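# Press cap fully onto marker, leave it on desk

## Task

Push the cap onto the marker until it is completely seated, with the capped marker ending up resting on the desk. Then open the gripper and move the robot away. The robot must not topple or finish leaning, and the result only counts if the desk, not the robot, is what holds things in place at the end.

## Robot and tools

ROBOT. A wheeled base with two drive wheels (it can drive straight or spin in place, never sideways) carries a lifting column. On the column sit a tilting head with cameras and two six-joint arms, left and right, each ending in a two-finger gripper. Shoulder height S = 0.90 m + column_m. Folded, as at the start, the robot is 0.73 m long, 0.62 m wide and S + 0.43 m tall, and its front is 0.40 m ahead of the column.

FRAMES. Base frame: origin on the floor below the column, between the drive wheels; x forward, y left, z up. The left_hand and right_hand readings are in this frame and mark the point where the fingers meet (fingertips reach 8 mm further). The hand's z axis runs along the fingers (quat_wxyz rotates (0, 0, 1) onto it) and its y axis along the opening. base_odometry is given in the odometry frame, which is the base frame as it was when the scene began; it counts wheel rotation only, so slip looks like travel. Heading runs -3.142 to 3.142, left positive.

execute_actions. Arguments: actions, a list holding one action or nothing (empty just reports state and pictures); cameras, an optional list from cam_head_left, cam_head_right, cam_left_wrist, cam_right_wrist, nav_camera, all (omitted, null or ["all"] gives every camera, [] gives none). An action may contain:
- base: exactly one relative move. translate_m is a distance in metres from where the base is now, forward positive, -3 to 3. rotate_rad is a turn in place in radians, counter-clockwise seen from above (left) positive, -3.2 to 3.2.
- joints: a single dictionary covering both arms, keyed by joint name, each value an absolute target (not an offset). column_m 0 to 0.8 m; head_tilt_rad -0.61 to 1.308 (0 about level, positive looks down); for each side X in left/right: X_joint1_rad -2.879 to 2.879, X_joint2_rad 0 to 3.141, X_joint3_rad 0 to 3.019, X_joint4_rad -1.692 to 1.57, X_joint5_rad -1.57 to 1.57 (hand swings toward robot's right when positive), X_joint6_rad -2.094 to 2.094 (hand roll, clockwise from behind when positive), X_gripper_m 0 (closed) to 0.093 m fingertip gap. Tolerances counted as reached: column 0.005, head 0.03, joints 1-6 0.045, 0.14, 0.09, 0.055, 0.03, 0.035, gripper 0.003.
- speeds: caps for this action only, translate_m 0.05 to 0.8 m/s and rotate_rad 0.1 to 1 rad/s (maximum is default). They do not slow the arms.
All motions in an action begin together. An action lasts at most 15 s; a base move needing over 8.667 s is refused. Any unknown key or out-of-range number rejects the call with no motion. Anything you omit may keep pushing toward its previous target.

ARM GEOMETRY. With joint1 at -1.57 (left) or 1.57 (right) and joints 5, 6 at 0, the arm works in a vertical forward plane 0.23 m beside the column. Let a = j2 - 0.35, b = 1.05 + j2 - j3, c = b - j4 (c = 1.57 means fingers pointing down). Hand is 0.12 + 0.39 sin a + 0.38 cos b + 0.25 cos c m ahead and S + 0.39 cos a - 0.38 sin b - 0.25 sin c m up. Example: j2, j3, j4 = 0.93, 0.78, 0.14 gives 0.60 m ahead, 0.25 m below S. Real hands sit up to about 5 cm lower and nearer the column (around 12 cm with heavy or far loads). Reach is roughly 1 m from the shoulder. Below 0.4 m height the base housing blocks hands closer than 0.45 m ahead; avoid arm motion with column_m under 0.3. Fingers are 7 cm long; the gripper body is 10 cm wide, 7 cm thick; the wrist camera sticks out 11 cm on one side. To grip, command a gap smaller than the object; off_target is then expected, and a reading 0.002 m or more above target means something is held.

OTHER TOOLS. wait: seconds, 0 to 10; nothing new is commanded. zoom_image: camera and region [x0, y0, x1, y1] in pixels, top-left origin, at most 504 by 504, on that camera's most recent full image. read_manual: optional section "licences"; text only. finished_scene: scene, the current scene's number; ends it for good after the last command is held, and reports success.

RESULT LINES. base_status and joint_status give how each commanded motion ended: done (within tolerance; for the base, wheels turned fully even if slipping), off_target (stopped short, may still push), contact_stop (column or base met resistance; target dropped), time_out (arm ran out of time; it keeps pushing toward a nearby target), not_followed with a "joint command not followed" and "cause:" line (safety check blocked an arm for nearing the other arm, its own body or an object; back the moved joints off 0.05 rad or more, or move the other arm), limit_stop_at_motor_heat. on_its_own describes things not commanded this call; "held at" is the target kept, not the position. motor_effort lists left_wheel and right_wheel in percent (peak in brackets; readings are noisy). wheel_motors_off is 1 while wheel motors are cut after about 3 s of hard pushing. turned_by_wheels vs turned_by_imu disagreeing clearly (beyond about 4% and 0.05 rad) means a collision or slip. base_tilt gives forward and right lean in degrees. Motor temperatures lists each arm's joints; MOTOR HOT appears from 85 °C, and at 100 °C an OVER-TEMPERATURE FAULT drops that arm.

CAUTIONS. Approach contacts in steps near 0.05 rad per call counted from your previous target; very small changes may not move a joint. To relieve a pushing arm, resend its reported joint positions as targets (a held load sags a little each time). Lowering the column stops when a hand touches down and then refuses to go down until it has risen 0.2 m. If the base stalls, back off 0.05 m before turning. Never let the arms strike or squeeze each other. Do not drop the marker or cap, knock them off the desk, or leave the robot leaning; open the gripper and drive away before finishing.

Each tool is called after "Call:" as name(argument=value, ...), one argument or row to a line, values as JSON.

## Session

Call:
execute_actions(
  actions=[],
)

Scene clock: 0.00 s.
Motor temperatures (°C, as the motors report them): left_arm=[23 25 23 23 23 22] | right_arm=[22 22 24 25 24 23]
base_odometry: x=+0.000 y=+0.000 heading=+0.000 (m, m, rad; odometry frame)
turned_by_wheels: +0.000 (rad since the last result)
turned_by_imu: +0.000 (rad since the last result)
base_tilt: forward=-0.1 right=-0.5 (deg)
base_status: not commanded
joint_positions: column_m=+0.553 head_tilt_rad=+0.865 left_joint1_rad=-1.551 left_joint2_rad=+0.869 left_joint3_rad=+0.359 left_joint4_rad=-0.970 left_joint5_rad=-0.054 left_joint6_rad=+0.063 left_gripper_m=+0.095 right_joint1_rad=+1.539 right_joint2_rad=+0.840 right_joint3_rad=+0.396 right_joint4_rad=-0.899 right_joint5_rad=+0.026 right_joint6_rad=-0.070 right_gripper_m=+0.094
joint_status: not commanded
wheel_motors_off: 0
motor_effort: left_wheel=+1 right_wheel=+7 (%)
left_hand: x=+0.1202 y=+0.2375 z=+1.2659 quat_wxyz=(+0.461, -0.032, -0.887, -0.015) (m; base frame)
right_hand: x=+0.1568 y=-0.2370 z=+1.2462 quat_wxyz=(+0.399, +0.024, -0.917, +0.008) (m; base frame)
pictures: cam_head_left, cam_head_right, cam_left_wrist, cam_right_wrist, nav_camera
Images, in order (width x height): cam_head_left 896x504, cam_head_right 896x504, cam_left_wrist 616x616, cam_right_wrist 616x616, nav_camera 896x504.

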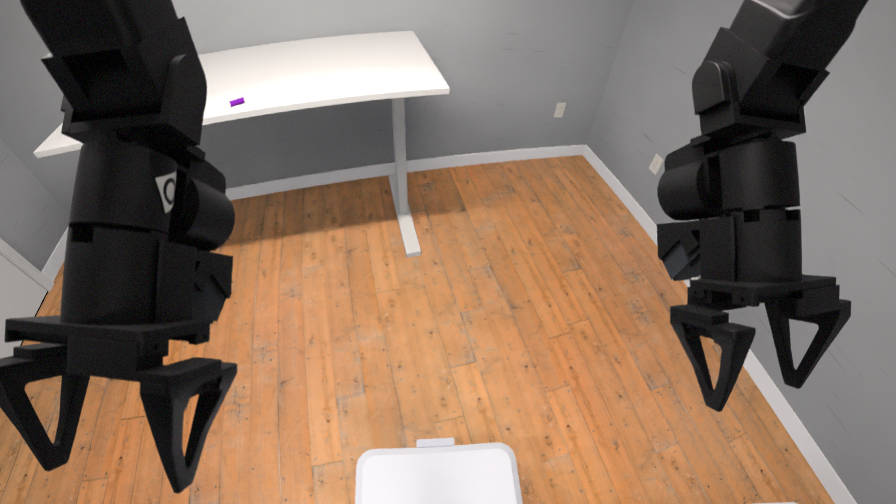

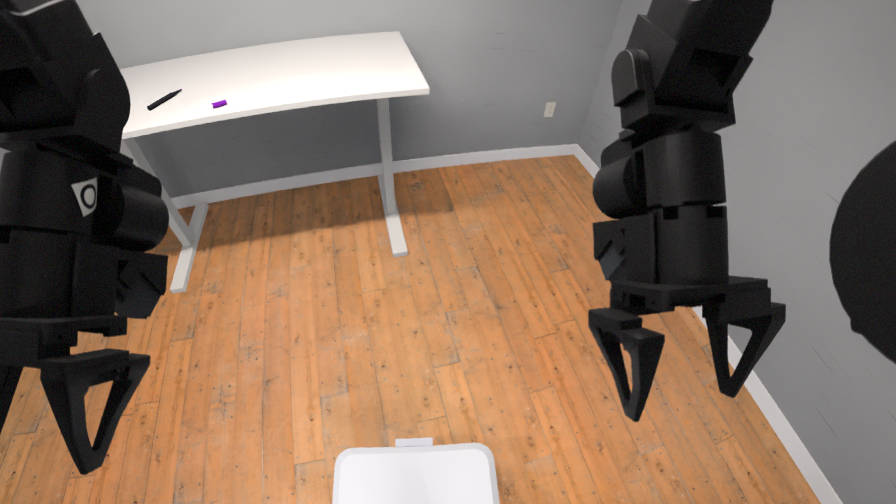

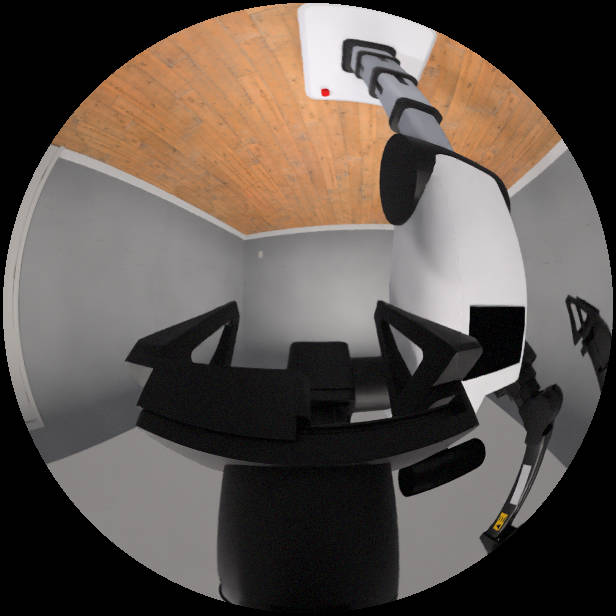

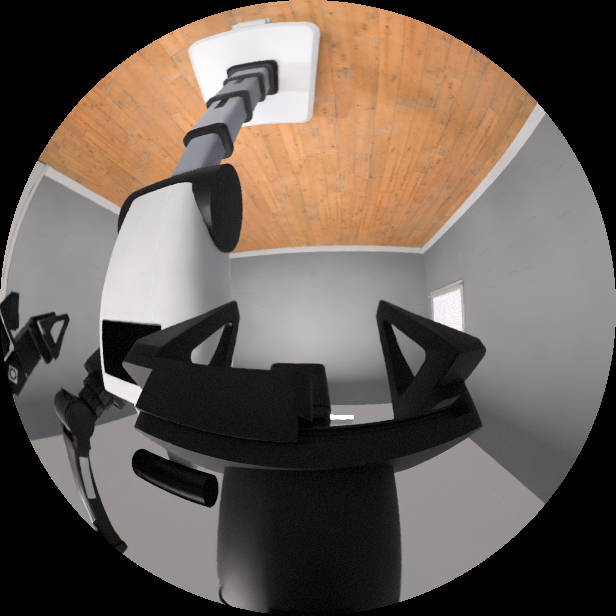

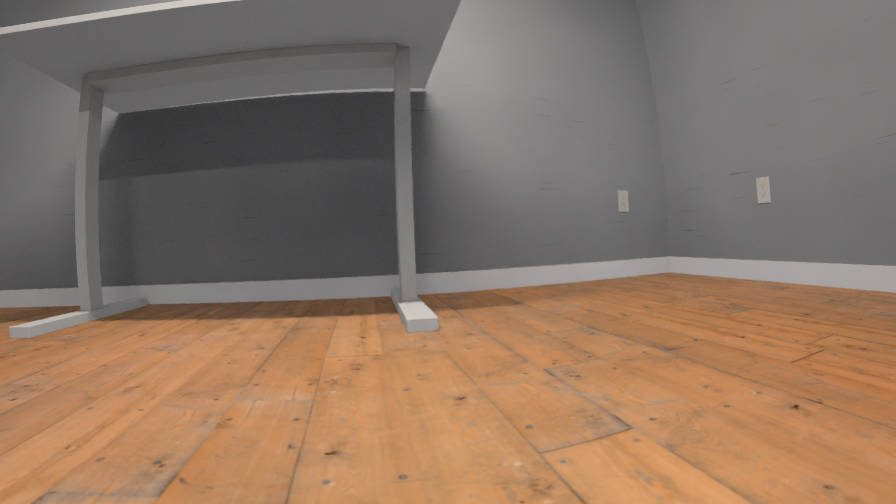

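Call:
zoom_image(
  camera="cam_head_right",
  region=[120, 60, 260, 140],
)

Call:
execute_actions(
  actions=[
    {"base":{"rotate_rad":0.6},"joints":{"head_tilt_rad":0.5}},
  ],
  cameras=["cam_head_left","cam_head_right","nav_camera"],
)

Region (120, 60, 260, 140) of cam_head_right's 896x504 image, scaled by 3.600, with more detail than that image has; it fills the top 288 rows of this view, and the rest is white.

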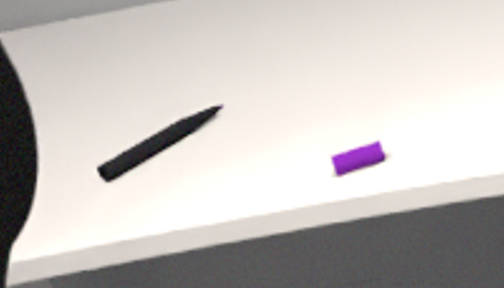

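Scene clock: 4.27 s.
Motor temperatures (°C, as the motors report them): left_arm=[23 25 23 23 23 22] | right_arm=[22 23 24 25 24 23]
base_odometry: x=+0.000 y=+0.000 heading=+0.599 (m, m, rad; odometry frame)
turned_by_wheels: +0.599 (rad since the last result)
turned_by_imu: +0.604 (rad since the last result)
base_tilt: forward=-0.1 right=-0.4 (deg)
base_status: done
joint_positions: column_m=+0.553 head_tilt_rad=+0.518 left_joint1_rad=-1.551 left_joint2_rad=+0.869 left_joint3_rad=+0.359 left_joint4_rad=-0.970 left_joint5_rad=-0.054 left_joint6_rad=+0.063 left_gripper_m=+0.095 right_joint1_rad=+1.539 right_joint2_rad=+0.840 right_joint3_rad=+0.396 right_joint4_rad=-0.899 right_joint5_rad=+0.026 right_joint6_rad=-0.070 right_gripper_m=+0.094
joint_status: all done
wheel_motors_off: 0
motor_effort: left_wheel=-2(30) right_wheel=+3(46) (%)
left_hand: x=+0.1202 y=+0.2375 z=+1.2659 quat_wxyz=(+0.461, -0.032, -0.887, -0.015) (m; base frame)
right_hand: x=+0.1568 y=-0.2370 z=+1.2462 quat_wxyz=(+0.399, +0.024, -0.917, +0.008) (m; base frame)
pictures: cam_head_left, cam_head_right, nav_camera
Images, in order (width x height): cam_head_left 896x504, cam_head_right 896x504, nav_camera 896x504.

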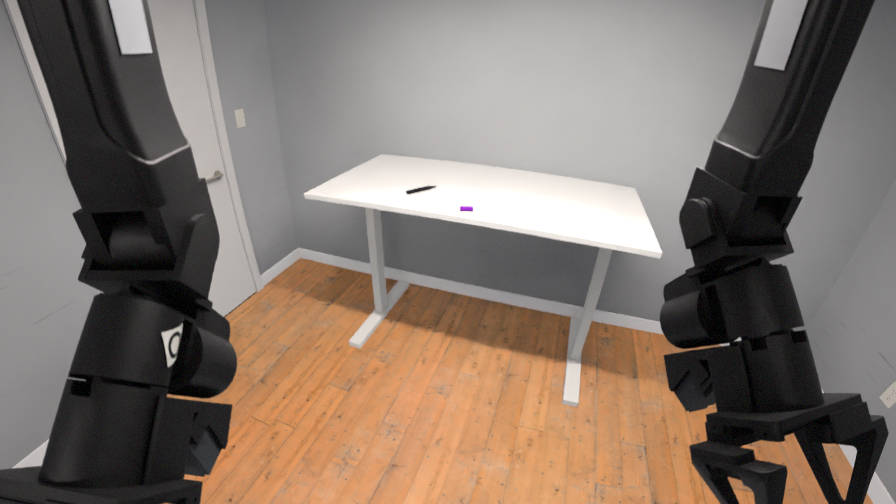

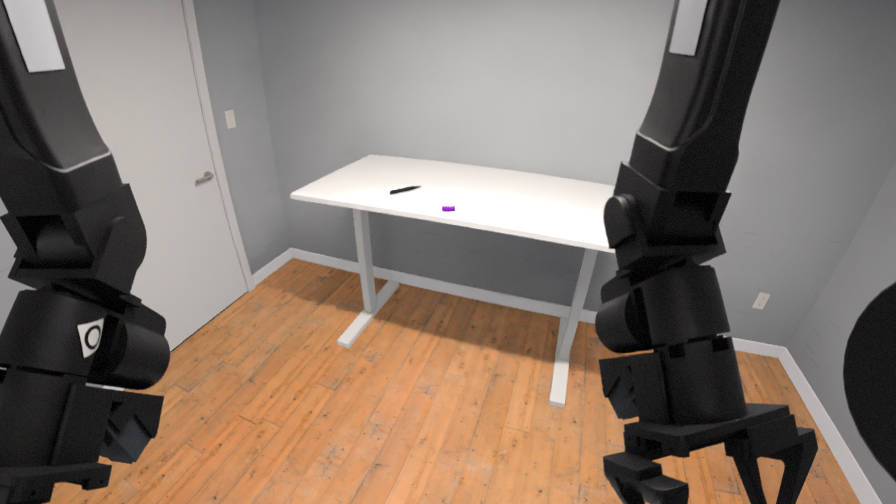

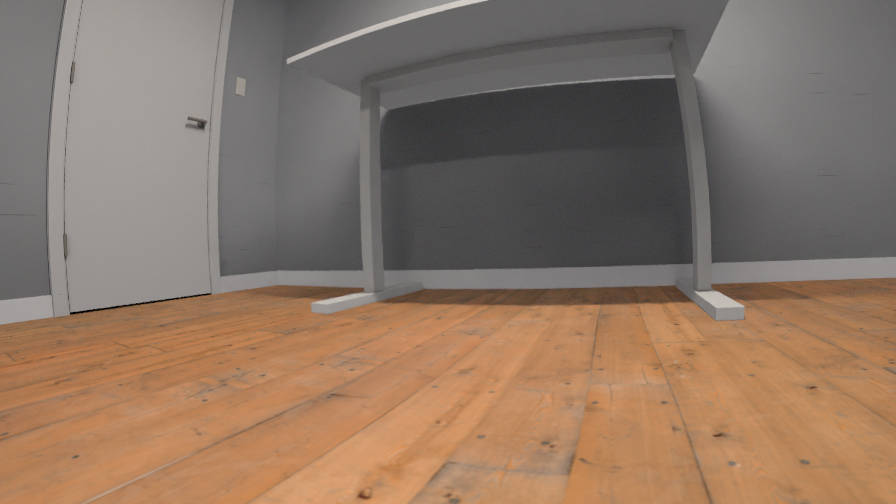

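Call:
execute_actions(
  actions=[
    {"base":{"rotate_rad":0.21}},
  ],
  cameras=[],
)

Call:
execute_actions(
  actions=[
    {"base":{"translate_m":0.95},"joints":{"head_tilt_rad":0.8}},
  ],
  cameras=[],
)

Call:
execute_actions(
  actions=[
    {"base":{"rotate_rad":-0.58}},
  ],
  cameras=["cam_head_left","cam_head_right","nav_camera"],
)

Scene clock: 14.67 s.
Motor temperatures (°C, as the motors report them): left_arm=[23 25 23 23 23 22] | right_arm=[22 23 24 25 24 23]
base_odometry: x=+0.000 y=+0.000 heading=+0.808 (m, m, rad; odometry frame)
turned_by_wheels: +0.209 (rad since the last result)
turned_by_imu: +0.212 (rad since the last result)
base_tilt: forward=-0.2 right=-0.5 (deg)
base_status: done
joint_positions: column_m=+0.553 head_tilt_rad=+0.518 left_joint1_rad=-1.551 left_joint2_rad=+0.869 left_joint3_rad=+0.359 left_joint4_rad=-0.970 left_joint5_rad=-0.054 left_joint6_rad=+0.063 left_gripper_m=+0.095 right_joint1_rad=+1.539 right_joint2_rad=+0.840 right_joint3_rad=+0.396 right_joint4_rad=-0.899 right_joint5_rad=+0.026 right_joint6_rad=-0.070 right_gripper_m=+0.094
joint_status: not commanded
wheel_motors_off: 0
motor_effort: left_wheel=-2(28) right_wheel=+0(32) (%)
left_hand: x=+0.1202 y=+0.2375 z=+1.2659 quat_wxyz=(+0.461, -0.032, -0.887, -0.015) (m; base frame)
right_hand: x=+0.1568 y=-0.2370 z=+1.2462 quat_wxyz=(+0.399, +0.024, -0.917, +0.008) (m; base frame)
pictures: none
No camera images: the call's "cameras" was empty. Leave "cameras" out to get every camera's image.

Scene clock: 17.90 s.
Motor temperatures (°C, as the motors report them): left_arm=[23 25 23 23 23 22] | right_arm=[22 23 24 25 24 23]
base_odometry: x=+0.656 y=+0.687 heading=+0.808 (m, m, rad; odometry frame)
turned_by_wheels: +0.000 (rad since the last result)
turned_by_imu: +0.001 (rad since the last result)
base_tilt: forward=-0.1 right=-0.5 (deg)
base_status: done
joint_positions: column_m=+0.553 head_tilt_rad=+0.802 left_joint1_rad=-1.551 left_joint2_rad=+0.869 left_joint3_rad=+0.360 left_joint4_rad=-0.970 left_joint5_rad=-0.054 left_joint6_rad=+0.063 left_gripper_m=+0.095 right_joint1_rad=+1.539 right_joint2_rad=+0.840 right_joint3_rad=+0.397 right_joint4_rad=-0.899 right_joint5_rad=+0.026 right_joint6_rad=-0.070 right_gripper_m=+0.094
joint_status: all done
wheel_motors_off: 0
motor_effort: left_wheel=+0(37) right_wheel=+0(53) (%)
left_hand: x=+0.1210 y=+0.2375 z=+1.2656 quat_wxyz=(+0.461, -0.032, -0.887, -0.015) (m; base frame)
right_hand: x=+0.1577 y=-0.2370 z=+1.2460 quat_wxyz=(+0.398, +0.024, -0.917, +0.008) (m; base frame)
pictures: none
No camera images: the call's "cameras" was empty. Leave "cameras" out to get every camera's image.

Scene clock: 19.73 s.
Motor temperatures (°C, as the motors report them): left_arm=[23 25 23 23 23 22] | right_arm=[22 23 24 25 24 23]
base_odometry: x=+0.656 y=+0.687 heading=+0.229 (m, m, rad; odometry frame)
turned_by_wheels: -0.579 (rad since the last result)
turned_by_imu: -0.582 (rad since the last result)
base_tilt: forward=-0.1 right=-0.4 (deg)
base_status: done
joint_positions: column_m=+0.553 head_tilt_rad=+0.802 left_joint1_rad=-1.551 left_joint2_rad=+0.869 left_joint3_rad=+0.360 left_joint4_rad=-0.970 left_joint5_rad=-0.054 left_joint6_rad=+0.063 left_gripper_m=+0.095 right_joint1_rad=+1.539 right_joint2_rad=+0.840 right_joint3_rad=+0.397 right_joint4_rad=-0.899 right_joint5_rad=+0.026 right_joint6_rad=-0.070 right_gripper_m=+0.094
joint_status: not commanded
wheel_motors_off: 0
motor_effort: left_wheel=+2(31) right_wheel=-2(46) (%)
left_hand: x=+0.1210 y=+0.2375 z=+1.2656 quat_wxyz=(+0.461, -0.032, -0.887, -0.015) (m; base frame)
right_hand: x=+0.1577 y=-0.2370 z=+1.2460 quat_wxyz=(+0.398, +0.024, -0.917, +0.008) (m; base frame)
pictures: cam_head_left, cam_head_right, nav_camera
Images, in order (width x height): cam_head_left 896x504, cam_head_right 896x504, nav_camera 896x504.

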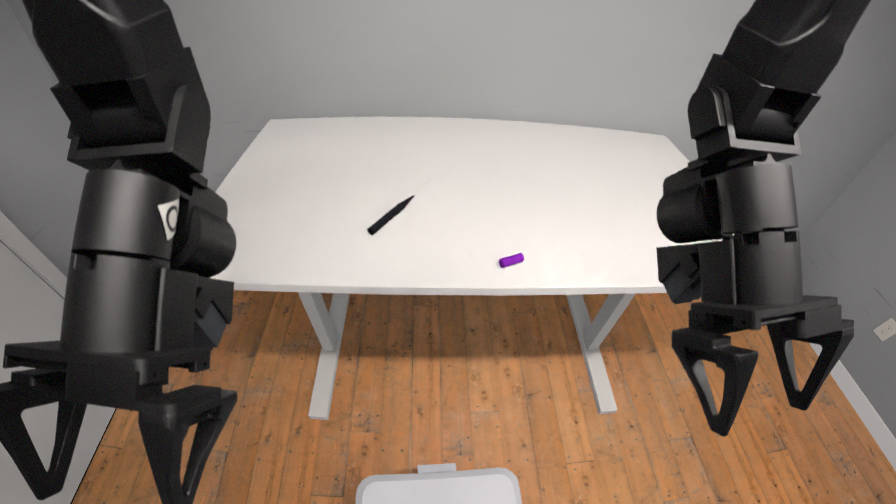

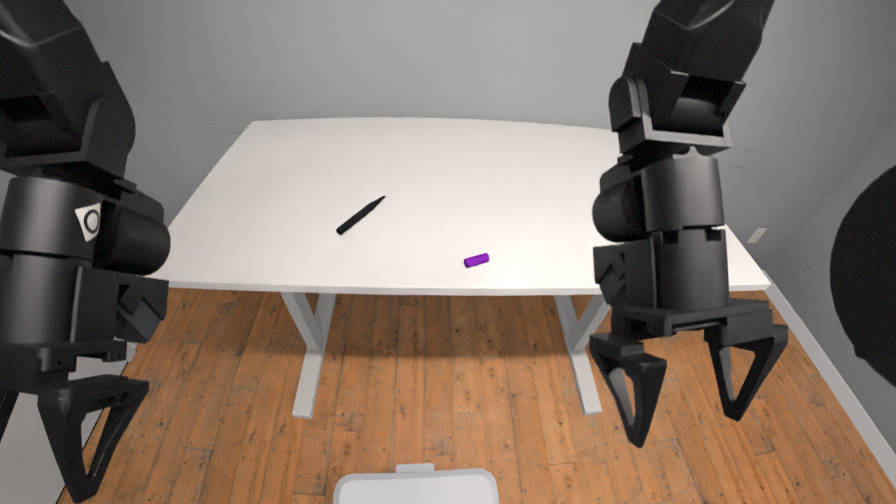

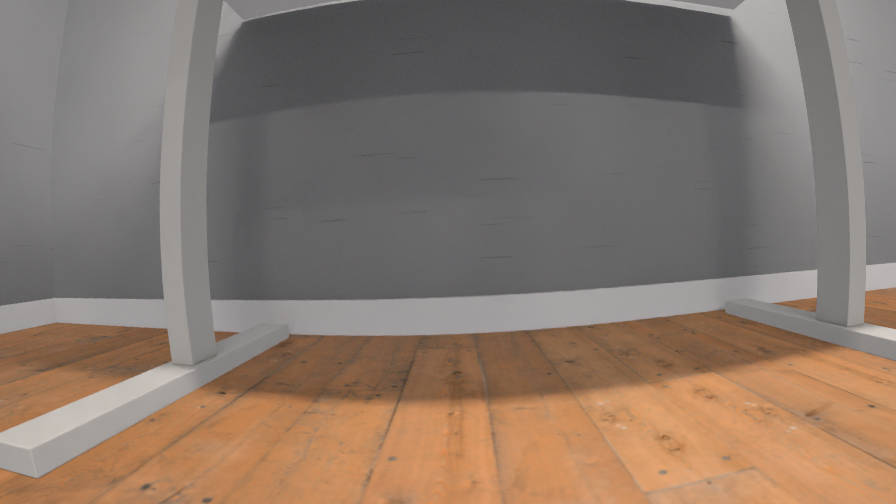

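Call:
zoom_image(
  camera="cam_head_left",
  region=[350, 180, 550, 300],
)

Call:
zoom_image(
  camera="cam_head_left",
  region=[485, 240, 545, 280],
)

Call:
zoom_image(
  camera="cam_head_right",
  region=[450, 240, 510, 280],
)

Region (350, 180, 550, 300) of cam_head_left's 896x504 image, scaled by 2.520, with more detail than that image has; it fills the top 302 rows of this view, and the rest is white.

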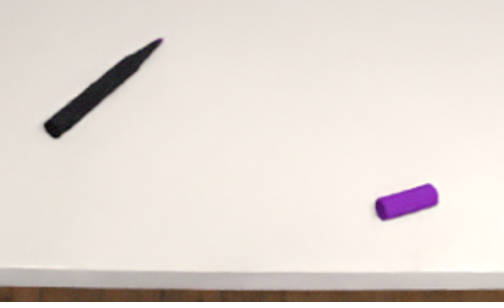

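Region (485, 240, 545, 280) of cam_head_left's 896x504 image, scaled by 8.400, with more detail than that image has.

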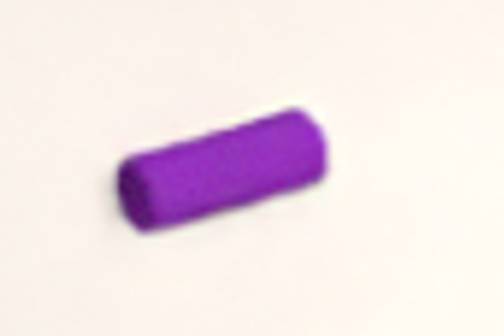

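Region (450, 240, 510, 280) of cam_head_right's 896x504 image, scaled by 8.400, with more detail than that image has.

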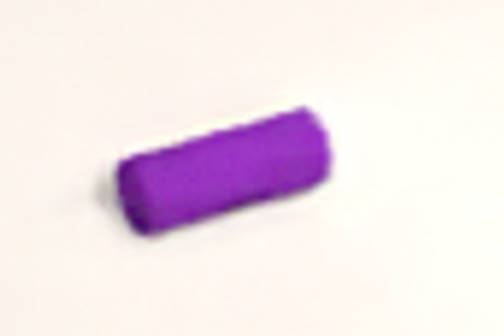

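Call:
execute_actions(
  actions=[
    {"base":{"rotate_rad":0.18},"joints":{"right_joint1_rad":1.57,"right_joint2_rad":1.25,"right_joint3_rad":1.25,"right_joint4_rad":-0.52,"right_joint5_rad":0,"right_joint6_rad":-1.66,"right_gripper_m":0.06,"head_tilt_rad":0.95}},
  ],
  cameras=["cam_head_left","cam_right_wrist"],
)

Scene clock: 33.97 s.
Motor temperatures (°C, as the motors report them): left_arm=[23 25 23 23 23 22] | right_arm=[22 23 24 25 24 23]
base_odometry: x=+0.656 y=+0.687 heading=+0.409 (m, m, rad; odometry frame)
turned_by_wheels: +0.179 (rad since the last result)
turned_by_imu: +0.183 (rad since the last result)
base_tilt: forward=-0.1 right=-0.5 (deg)
base_status: done
joint_positions: column_m=+0.553 head_tilt_rad=+0.950 left_joint1_rad=-1.551 left_joint2_rad=+0.869 left_joint3_rad=+0.360 left_joint4_rad=-0.970 left_joint5_rad=-0.054 left_joint6_rad=+0.063 left_gripper_m=+0.095 right_joint1_rad=+1.568 right_joint2_rad=+1.255 right_joint3_rad=+1.244 right_joint4_rad=-0.522 right_joint5_rad=+0.002 right_joint6_rad=-1.651 right_gripper_m=+0.060
joint_status: all done
wheel_motors_off: 0
motor_effort: left_wheel=-2(23) right_wheel=+4(30) (%)
left_hand: x=+0.1210 y=+0.2375 z=+1.2656 quat_wxyz=(+0.461, -0.032, -0.887, -0.015) (m; base frame)
right_hand: x=+0.6122 y=-0.2276 z=+1.1134 quat_wxyz=(+0.005, +0.734, -0.679, -0.002) (m; base frame)
pictures: cam_head_left, cam_right_wrist
Images, in order (width x height): cam_head_left 896x504, cam_right_wrist 616x616.

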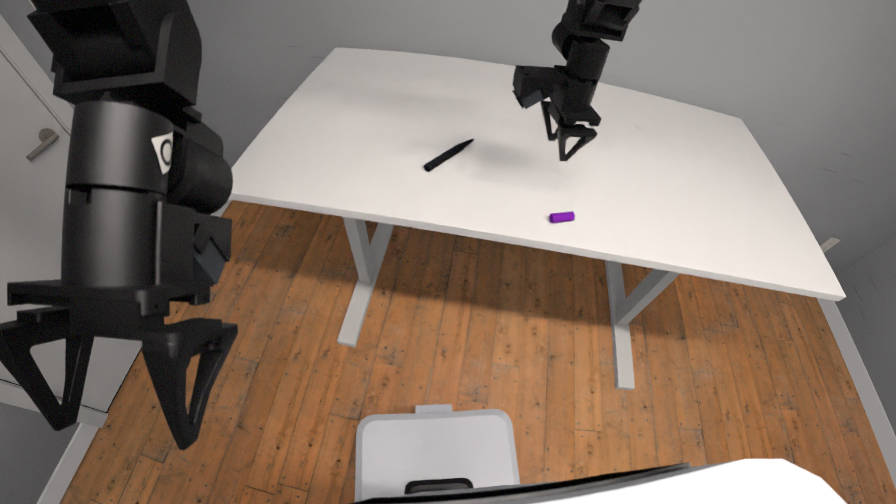

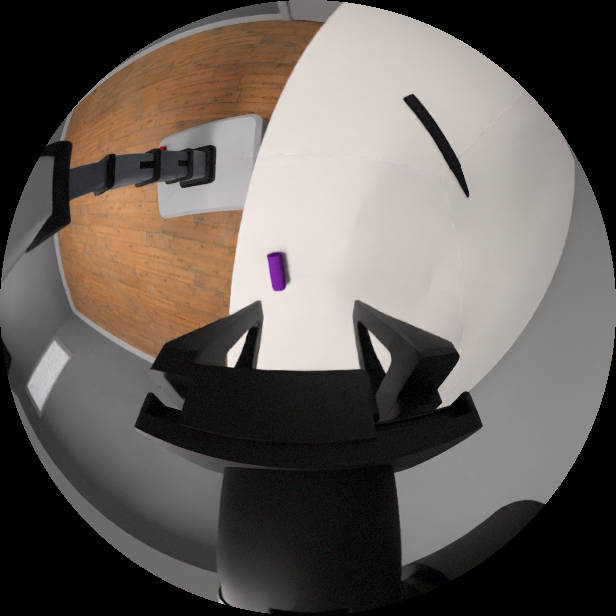

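Call:
execute_actions(
  actions=[
    {"base":{"translate_m":-0.04},"joints":{"column_m":0.44,"right_joint1_rad":1.53}},
  ],
  cameras=["cam_head_left","cam_right_wrist"],
)

Scene clock: 37.67 s.
Motor temperatures (°C, as the motors report them): left_arm=[23 25 23 23 23 22] | right_arm=[22 23 24 25 24 23]
base_odometry: x=+0.619 y=+0.671 heading=+0.407 (m, m, rad; odometry frame)
turned_by_wheels: -0.001 (rad since the last result)
turned_by_imu: +0.000 (rad since the last result)
base_tilt: forward=-0.1 right=-0.5 (deg)
base_status: done
joint_positions: column_m=+0.440 head_tilt_rad=+0.951 left_joint1_rad=-1.551 left_joint2_rad=+0.869 left_joint3_rad=+0.357 left_joint4_rad=-0.970 left_joint5_rad=-0.054 left_joint6_rad=+0.063 left_gripper_m=+0.095 right_joint1_rad=+1.528 right_joint2_rad=+1.255 right_joint3_rad=+1.243 right_joint4_rad=-0.522 right_joint5_rad=+0.001 right_joint6_rad=-1.651 right_gripper_m=+0.060
joint_status: all done
wheel_motors_off: 0
motor_effort: left_wheel=-1(47) right_wheel=+4(44) (%)
left_hand: x=+0.1192 y=+0.2375 z=+1.1529 quat_wxyz=(+0.462, -0.032, -0.886, -0.015) (m; base frame)
right_hand: x=+0.6114 y=-0.2495 z=+1.0004 quat_wxyz=(+0.017, +0.727, -0.686, +0.009) (m; base frame)
pictures: cam_head_left, cam_right_wrist
Images, in order (width x height): cam_head_left 896x504, cam_right_wrist 616x616.

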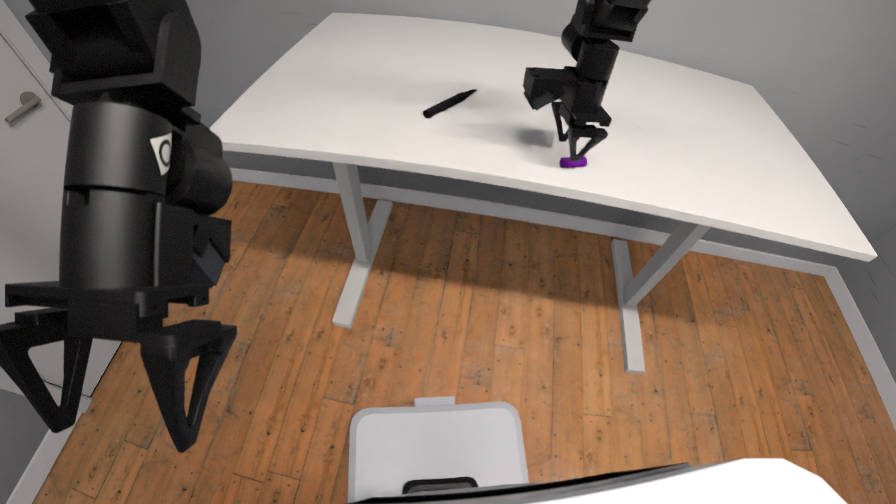

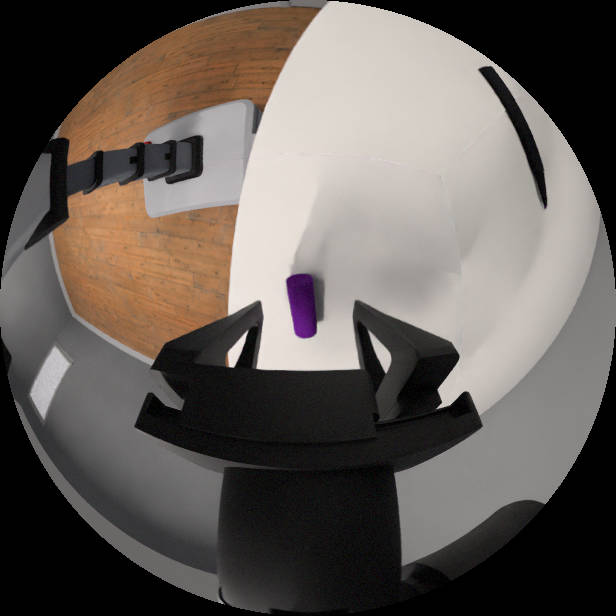

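Call:
execute_actions(
  actions=[
    {"joints":{"column_m":0.41,"right_joint1_rad":1.49,"right_joint6_rad":-1.76}},
  ],
  cameras=["cam_head_left","cam_right_wrist"],
)

Scene clock: 40.77 s.
Motor temperatures (°C, as the motors report them): left_arm=[23 25 23 23 23 22] | right_arm=[22 24 24 25 24 23]
base_odometry: x=+0.619 y=+0.671 heading=+0.407 (m, m, rad; odometry frame)
turned_by_wheels: +0.000 (rad since the last result)
turned_by_imu: +0.001 (rad since the last result)
base_tilt: forward=-0.1 right=-0.5 (deg)
base_status: not commanded
joint_positions: column_m=+0.410 head_tilt_rad=+0.951 left_joint1_rad=-1.551 left_joint2_rad=+0.869 left_joint3_rad=+0.357 left_joint4_rad=-0.970 left_joint5_rad=-0.054 left_joint6_rad=+0.063 left_gripper_m=+0.095 right_joint1_rad=+1.488 right_joint2_rad=+1.255 right_joint3_rad=+1.243 right_joint4_rad=-0.522 right_joint5_rad=+0.001 right_joint6_rad=-1.750 right_gripper_m=+0.060
joint_status: all done
wheel_motors_off: 0
motor_effort: left_wheel=-1(1) right_wheel=+5(4) (%)
left_hand: x=+0.1192 y=+0.2375 z=+1.1229 quat_wxyz=(+0.462, -0.032, -0.886, -0.015) (m; base frame)
right_hand: x=+0.6107 y=-0.2720 z=+0.9716 quat_wxyz=(+0.031, +0.754, -0.656, +0.019) (m; base frame)
pictures: cam_head_left, cam_right_wrist
Images, in order (width x height): cam_head_left 896x504, cam_right_wrist 616x616.

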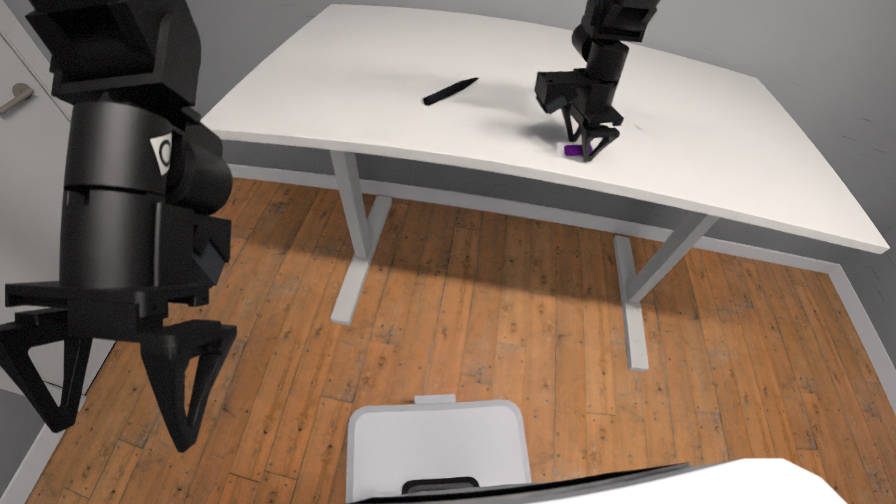

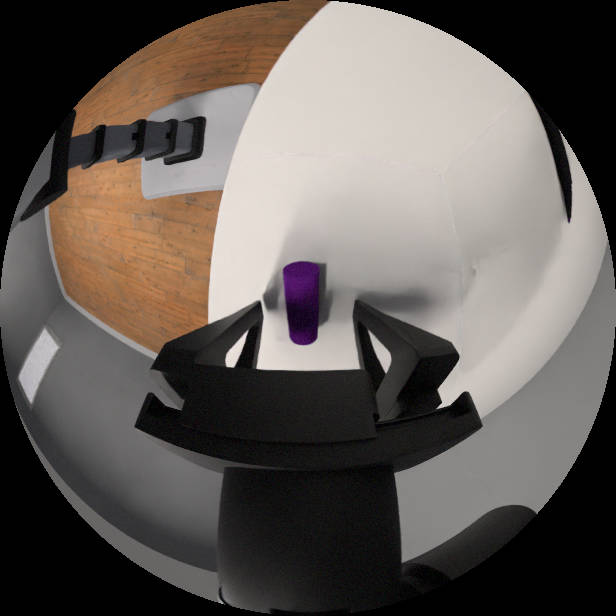

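Call:
zoom_image(
  camera="cam_head_left",
  region=[520, 90, 640, 180],
)

Call:
execute_actions(
  actions=[
    {"joints":{"column_m":0.398,"right_joint1_rad":1.525}},
  ],
  cameras=["cam_head_left","cam_right_wrist"],
)

Call:
zoom_image(
  camera="cam_head_left",
  region=[520, 90, 640, 180],
)

Region (520, 90, 640, 180) of cam_head_left's 896x504 image, scaled by 4.200, with more detail than that image has; it fills the top 378 rows of this view, and the rest is white.

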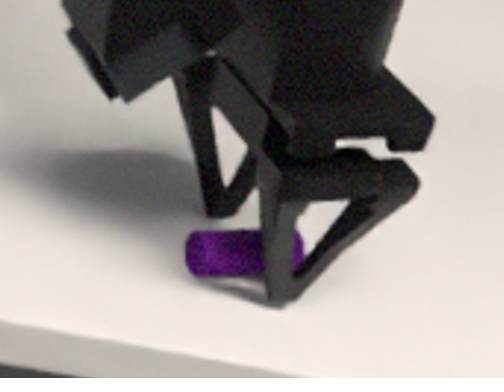

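Scene clock: 42.97 s.
Motor temperatures (°C, as the motors report them): left_arm=[23 25 23 23 23 22] | right_arm=[22 24 25 25 24 23]
base_odometry: x=+0.619 y=+0.671 heading=+0.407 (m, m, rad; odometry frame)
turned_by_wheels: +0.000 (rad since the last result)
turned_by_imu: +0.001 (rad since the last result)
base_tilt: forward=-0.2 right=-0.5 (deg)
base_status: not commanded
joint_positions: column_m=+0.398 head_tilt_rad=+0.951 left_joint1_rad=-1.551 left_joint2_rad=+0.869 left_joint3_rad=+0.357 left_joint4_rad=-0.970 left_joint5_rad=-0.054 left_joint6_rad=+0.063 left_gripper_m=+0.095 right_joint1_rad=+1.515 right_joint2_rad=+1.235 right_joint3_rad=+1.243 right_joint4_rad=-0.522 right_joint5_rad=+0.004 right_joint6_rad=-1.750 right_gripper_m=+0.060
joint_status: all done
wheel_motors_off: 0
motor_effort: left_wheel=-2(2) right_wheel=+7(6) (%)
left_hand: x=+0.1192 y=+0.2375 z=+1.1109 quat_wxyz=(+0.462, -0.032, -0.886, -0.015) (m; base frame)
right_hand: x=+0.6179 y=-0.2572 z=+0.9685 quat_wxyz=(+0.017, +0.758, -0.651, +0.020) (m; base frame)
pictures: cam_head_left, cam_right_wrist
Images, in order (width x height): cam_head_left 896x504, cam_right_wrist 616x616.

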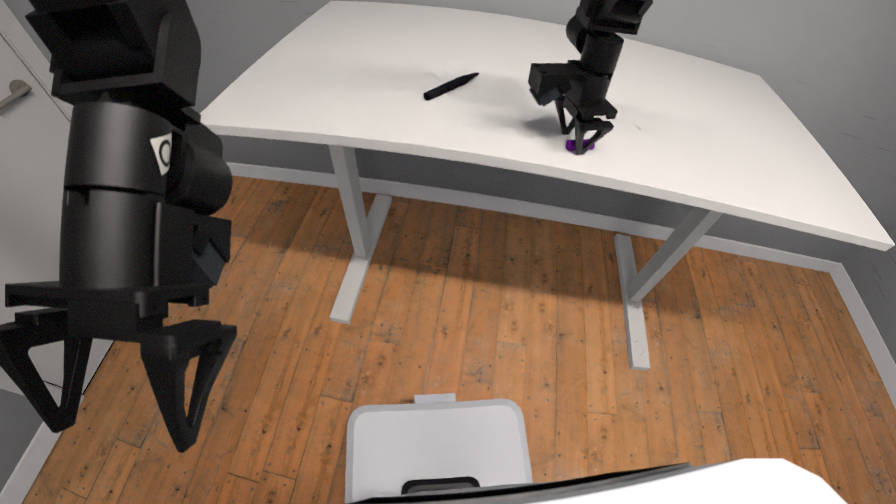

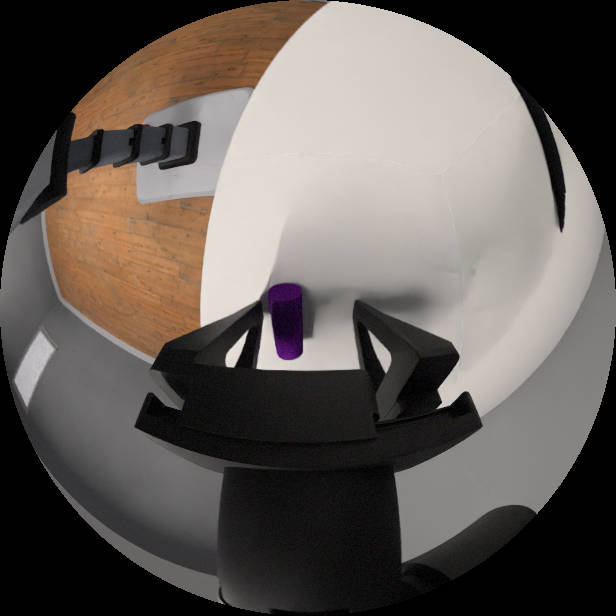

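Region (520, 90, 640, 180) of cam_head_left's 896x504 image, scaled by 4.200, with more detail than that image has; it fills the top 378 rows of this view, and the rest is white.

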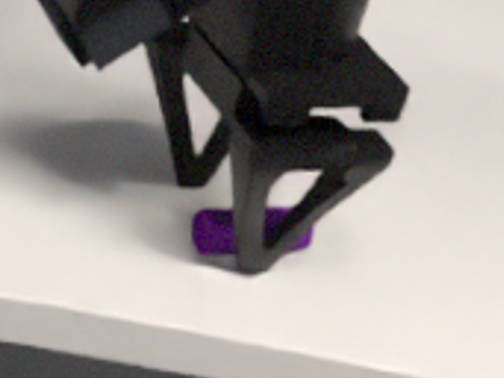

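Call:
execute_actions(
  actions=[
    {"base":{"translate_m":-0.01},"joints":{"column_m":0.404}},
  ],
  cameras=[],
)

Call:
execute_actions(
  actions=[
    {"joints":{"right_gripper_m":0.0}},
  ],
  cameras=["cam_head_left","cam_right_wrist"],
)

Call:
zoom_image(
  camera="cam_head_left",
  region=[520, 90, 640, 180],
)

Scene clock: 44.93 s.
Motor temperatures (°C, as the motors report them): left_arm=[23 25 23 23 23 22] | right_arm=[22 24 25 25 24 23]
base_odometry: x=+0.610 y=+0.667 heading=+0.406 (m, m, rad; odometry frame)
turned_by_wheels: -0.001 (rad since the last result)
turned_by_imu: -0.001 (rad since the last result)
base_tilt: forward=-0.1 right=-0.5 (deg)
base_status: done
joint_positions: column_m=+0.404 head_tilt_rad=+0.951 left_joint1_rad=-1.551 left_joint2_rad=+0.869 left_joint3_rad=+0.355 left_joint4_rad=-0.970 left_joint5_rad=-0.054 left_joint6_rad=+0.063 left_gripper_m=+0.095 right_joint1_rad=+1.518 right_joint2_rad=+1.234 right_joint3_rad=+1.244 right_joint4_rad=-0.522 right_joint5_rad=+0.003 right_joint6_rad=-1.751 right_gripper_m=+0.060
joint_status: all done
wheel_motors_off: 0
motor_effort: left_wheel=+0(54) right_wheel=-2(35) (%)
left_hand: x=+0.1184 y=+0.2375 z=+1.1170 quat_wxyz=(+0.463, -0.032, -0.886, -0.015) (m; base frame)
right_hand: x=+0.6187 y=-0.2555 z=+0.9746 quat_wxyz=(+0.015, +0.759, -0.651, +0.020) (m; base frame)
pictures: none
No camera images: the call's "cameras" was empty. Leave "cameras" out to get every camera's image.

Scene clock: 45.57 s.
Motor temperatures (°C, as the motors report them): left_arm=[23 25 23 23 23 22] | right_arm=[22 24 25 25 24 23]
base_odometry: x=+0.610 y=+0.667 heading=+0.406 (m, m, rad; odometry frame)
turned_by_wheels: +0.000 (rad since the last result)
turned_by_imu: +0.000 (rad since the last result)
base_tilt: forward=-0.2 right=-0.4 (deg)
base_status: not commanded
joint_positions: column_m=+0.404 head_tilt_rad=+0.951 left_joint1_rad=-1.551 left_joint2_rad=+0.869 left_joint3_rad=+0.355 left_joint4_rad=-0.970 left_joint5_rad=-0.054 left_joint6_rad=+0.063 left_gripper_m=+0.095 right_joint1_rad=+1.518 right_joint2_rad=+1.234 right_joint3_rad=+1.244 right_joint4_rad=-0.522 right_joint5_rad=+0.003 right_joint6_rad=-1.751 right_gripper_m=+0.018
joint_status: right_gripper_m off_target (ended at +0.018, target +0.000)
wheel_motors_off: 0
motor_effort: left_wheel=-1(1) right_wheel=+0(1) (%)
left_hand: x=+0.1184 y=+0.2375 z=+1.1170 quat_wxyz=(+0.463, -0.032, -0.886, -0.015) (m; base frame)
right_hand: x=+0.6187 y=-0.2555 z=+0.9746 quat_wxyz=(+0.015, +0.759, -0.651, +0.020) (m; base frame)
pictures: cam_head_left, cam_right_wrist
Images, in order (width x height): cam_head_left 896x504, cam_right_wrist 616x616.

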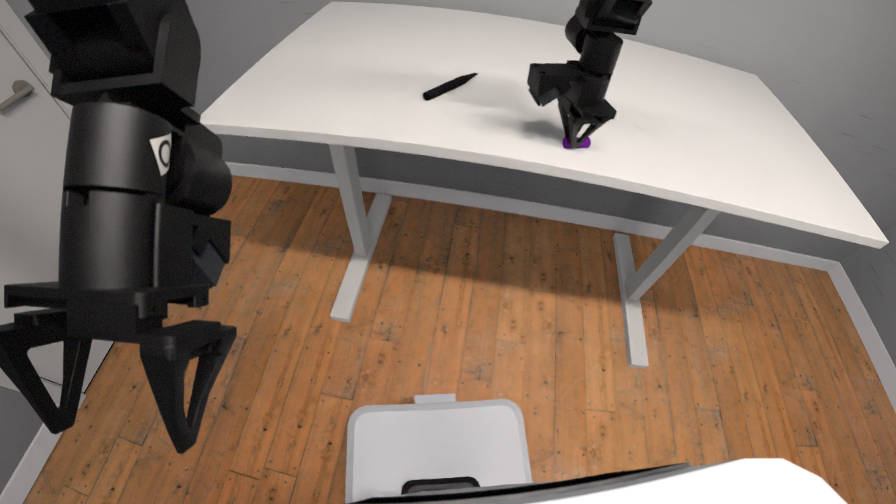

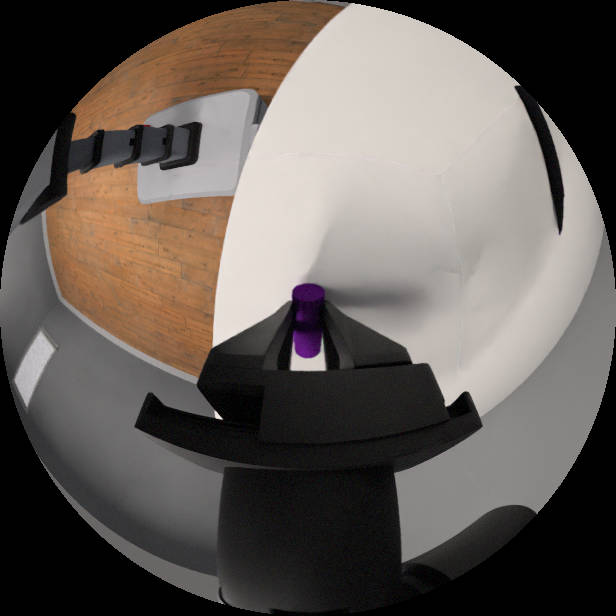

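Region (520, 90, 640, 180) of cam_head_left's 896x504 image, scaled by 4.200, with more detail than that image has; it fills the top 378 rows of this view, and the rest is white.

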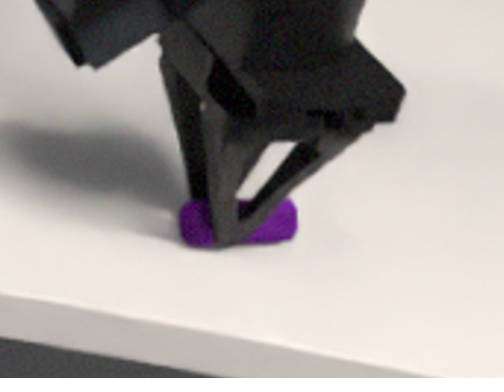

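Call:
execute_actions(
  actions=[
    {"joints":{"column_m":0.44}},
  ],
  cameras=[],
)

Call:
execute_actions(
  actions=[
    {"base":{"rotate_rad":-0.18},"joints":{"right_joint1_rad":1.57,"right_joint2_rad":0.95,"right_joint3_rad":0.70,"right_joint4_rad":1.25,"right_joint6_rad":0,"head_tilt_rad":0.7}},
  ],
  cameras=[],
)

Call:
execute_actions(
  actions=[
    {"base":{"translate_m":-0.12},"joints":{"column_m":0.23}},
  ],
  cameras=["cam_head_left","cam_head_right","cam_right_wrist"],
)

Scene clock: 48.83 s.
Motor temperatures (°C, as the motors report them): left_arm=[23 25 23 23 23 22] | right_arm=[22 24 25 25 24 23]
base_odometry: x=+0.610 y=+0.667 heading=+0.406 (m, m, rad; odometry frame)
turned_by_wheels: +0.000 (rad since the last result)
turned_by_imu: +0.001 (rad since the last result)
base_tilt: forward=-0.1 right=-0.5 (deg)
base_status: not commanded
joint_positions: column_m=+0.440 head_tilt_rad=+0.951 left_joint1_rad=-1.551 left_joint2_rad=+0.869 left_joint3_rad=+0.355 left_joint4_rad=-0.970 left_joint5_rad=-0.054 left_joint6_rad=+0.063 left_gripper_m=+0.095 right_joint1_rad=+1.518 right_joint2_rad=+1.234 right_joint3_rad=+1.244 right_joint4_rad=-0.522 right_joint5_rad=+0.003 right_joint6_rad=-1.751 right_gripper_m=+0.018
joint_status: all done
wheel_motors_off: 0
motor_effort: left_wheel=-1(2) right_wheel=+4(1) (%)
left_hand: x=+0.1184 y=+0.2375 z=+1.1530 quat_wxyz=(+0.463, -0.032, -0.886, -0.015) (m; base frame)
right_hand: x=+0.6187 y=-0.2555 z=+1.0106 quat_wxyz=(+0.015, +0.759, -0.651, +0.020) (m; base frame)
pictures: none
No camera images: the call's "cameras" was empty. Leave "cameras" out to get every camera's image.

Scene clock: 50.67 s.
Motor temperatures (°C, as the motors report them): left_arm=[23 25 23 23 23 22] | right_arm=[22 24 25 25 24 23]
base_odometry: x=+0.610 y=+0.667 heading=+0.227 (m, m, rad; odometry frame)
turned_by_wheels: -0.179 (rad since the last result)
turned_by_imu: -0.180 (rad since the last result)
base_tilt: forward=-0.2 right=-0.5 (deg)
base_status: done
joint_positions: column_m=+0.440 head_tilt_rad=+0.717 left_joint1_rad=-1.551 left_joint2_rad=+0.869 left_joint3_rad=+0.355 left_joint4_rad=-0.970 left_joint5_rad=-0.054 left_joint6_rad=+0.063 left_gripper_m=+0.095 right_joint1_rad=+1.572 right_joint2_rad=+0.941 right_joint3_rad=+0.685 right_joint4_rad=+1.235 right_joint5_rad=+0.000 right_joint6_rad=-0.009 right_gripper_m=+0.018
joint_status: all done
wheel_motors_off: 0
motor_effort: left_wheel=+3(44) right_wheel=+0(31) (%)
left_hand: x=+0.1184 y=+0.2375 z=+1.1530 quat_wxyz=(+0.463, -0.032, -0.886, -0.015) (m; base frame)
right_hand: x=+0.6860 y=-0.2249 z=+1.2754 quat_wxyz=(-0.682, +0.003, -0.731, +0.002) (m; base frame)
pictures: none
No camera images: the call's "cameras" was empty. Leave "cameras" out to get every camera's image.

Scene clock: 53.97 s.
Motor temperatures (°C, as the motors report them): left_arm=[23 25 23 23 23 22] | right_arm=[22 24 25 25 24 23]
base_odometry: x=+0.493 y=+0.640 heading=+0.226 (m, m, rad; odometry frame)
turned_by_wheels: -0.001 (rad since the last result)
turned_by_imu: +0.000 (rad since the last result)
base_tilt: forward=-0.2 right=-0.5 (deg)
base_status: done
joint_positions: column_m=+0.230 head_tilt_rad=+0.716 left_joint1_rad=-1.551 left_joint2_rad=+0.869 left_joint3_rad=+0.355 left_joint4_rad=-0.970 left_joint5_rad=-0.054 left_joint6_rad=+0.063 left_gripper_m=+0.095 right_joint1_rad=+1.572 right_joint2_rad=+0.941 right_joint3_rad=+0.687 right_joint4_rad=+1.235 right_joint5_rad=+0.000 right_joint6_rad=-0.009 right_gripper_m=+0.018
joint_status: all done
wheel_motors_off: 0
motor_effort: left_wheel=+0(35) right_wheel=+1(51) (%)
left_hand: x=+0.1184 y=+0.2375 z=+0.9432 quat_wxyz=(+0.463, -0.032, -0.886, -0.015) (m; base frame)
right_hand: x=+0.6867 y=-0.2249 z=+1.0662 quat_wxyz=(-0.683, +0.003, -0.730, +0.002) (m; base frame)
pictures: cam_head_left, cam_head_right, cam_right_wrist
Images, in order (width x height): cam_head_left 896x504, cam_head_right 896x504, cam_right_wrist 616x616.

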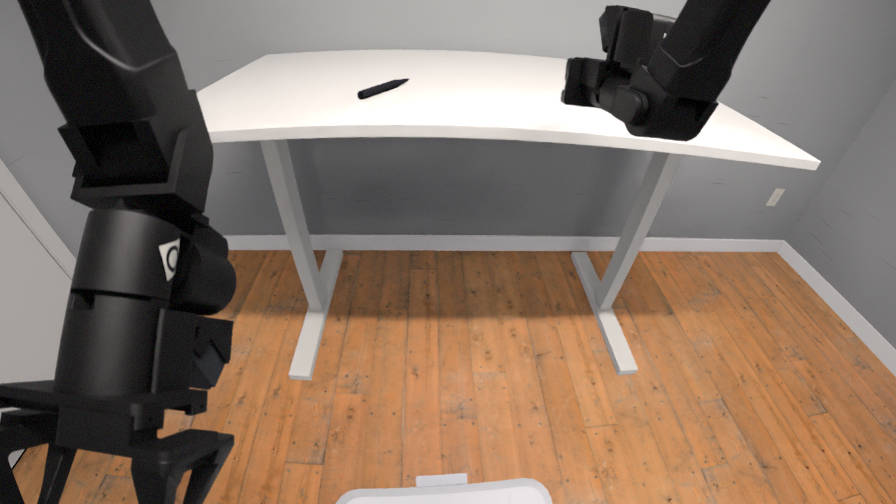

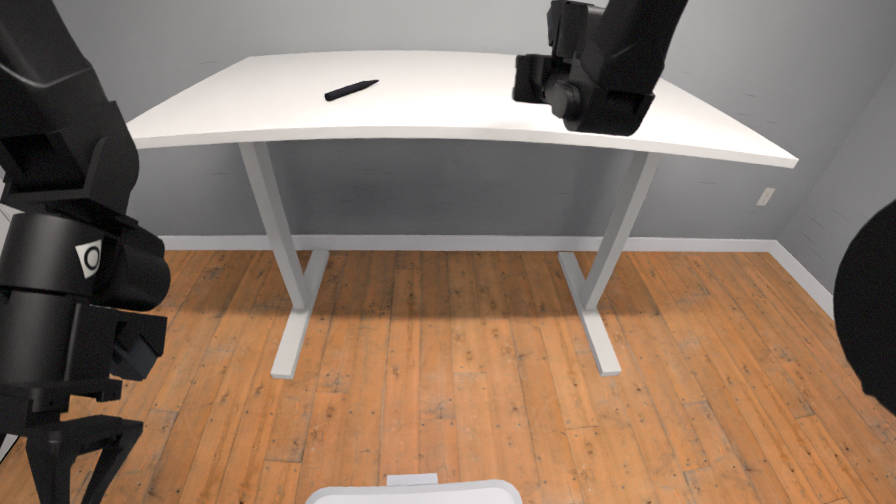

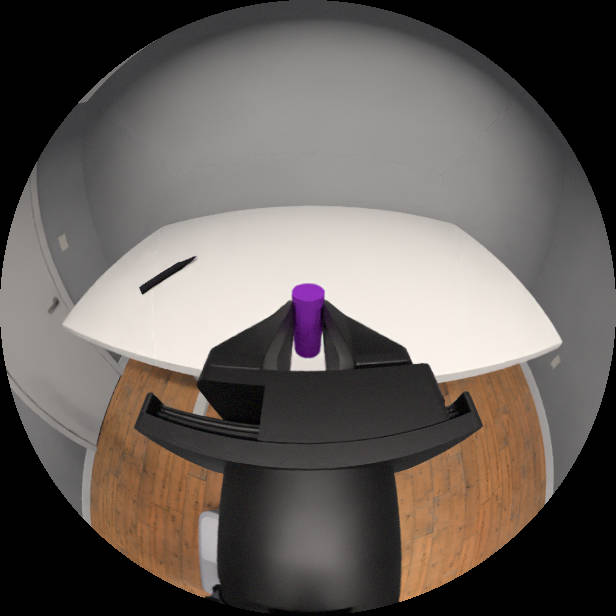

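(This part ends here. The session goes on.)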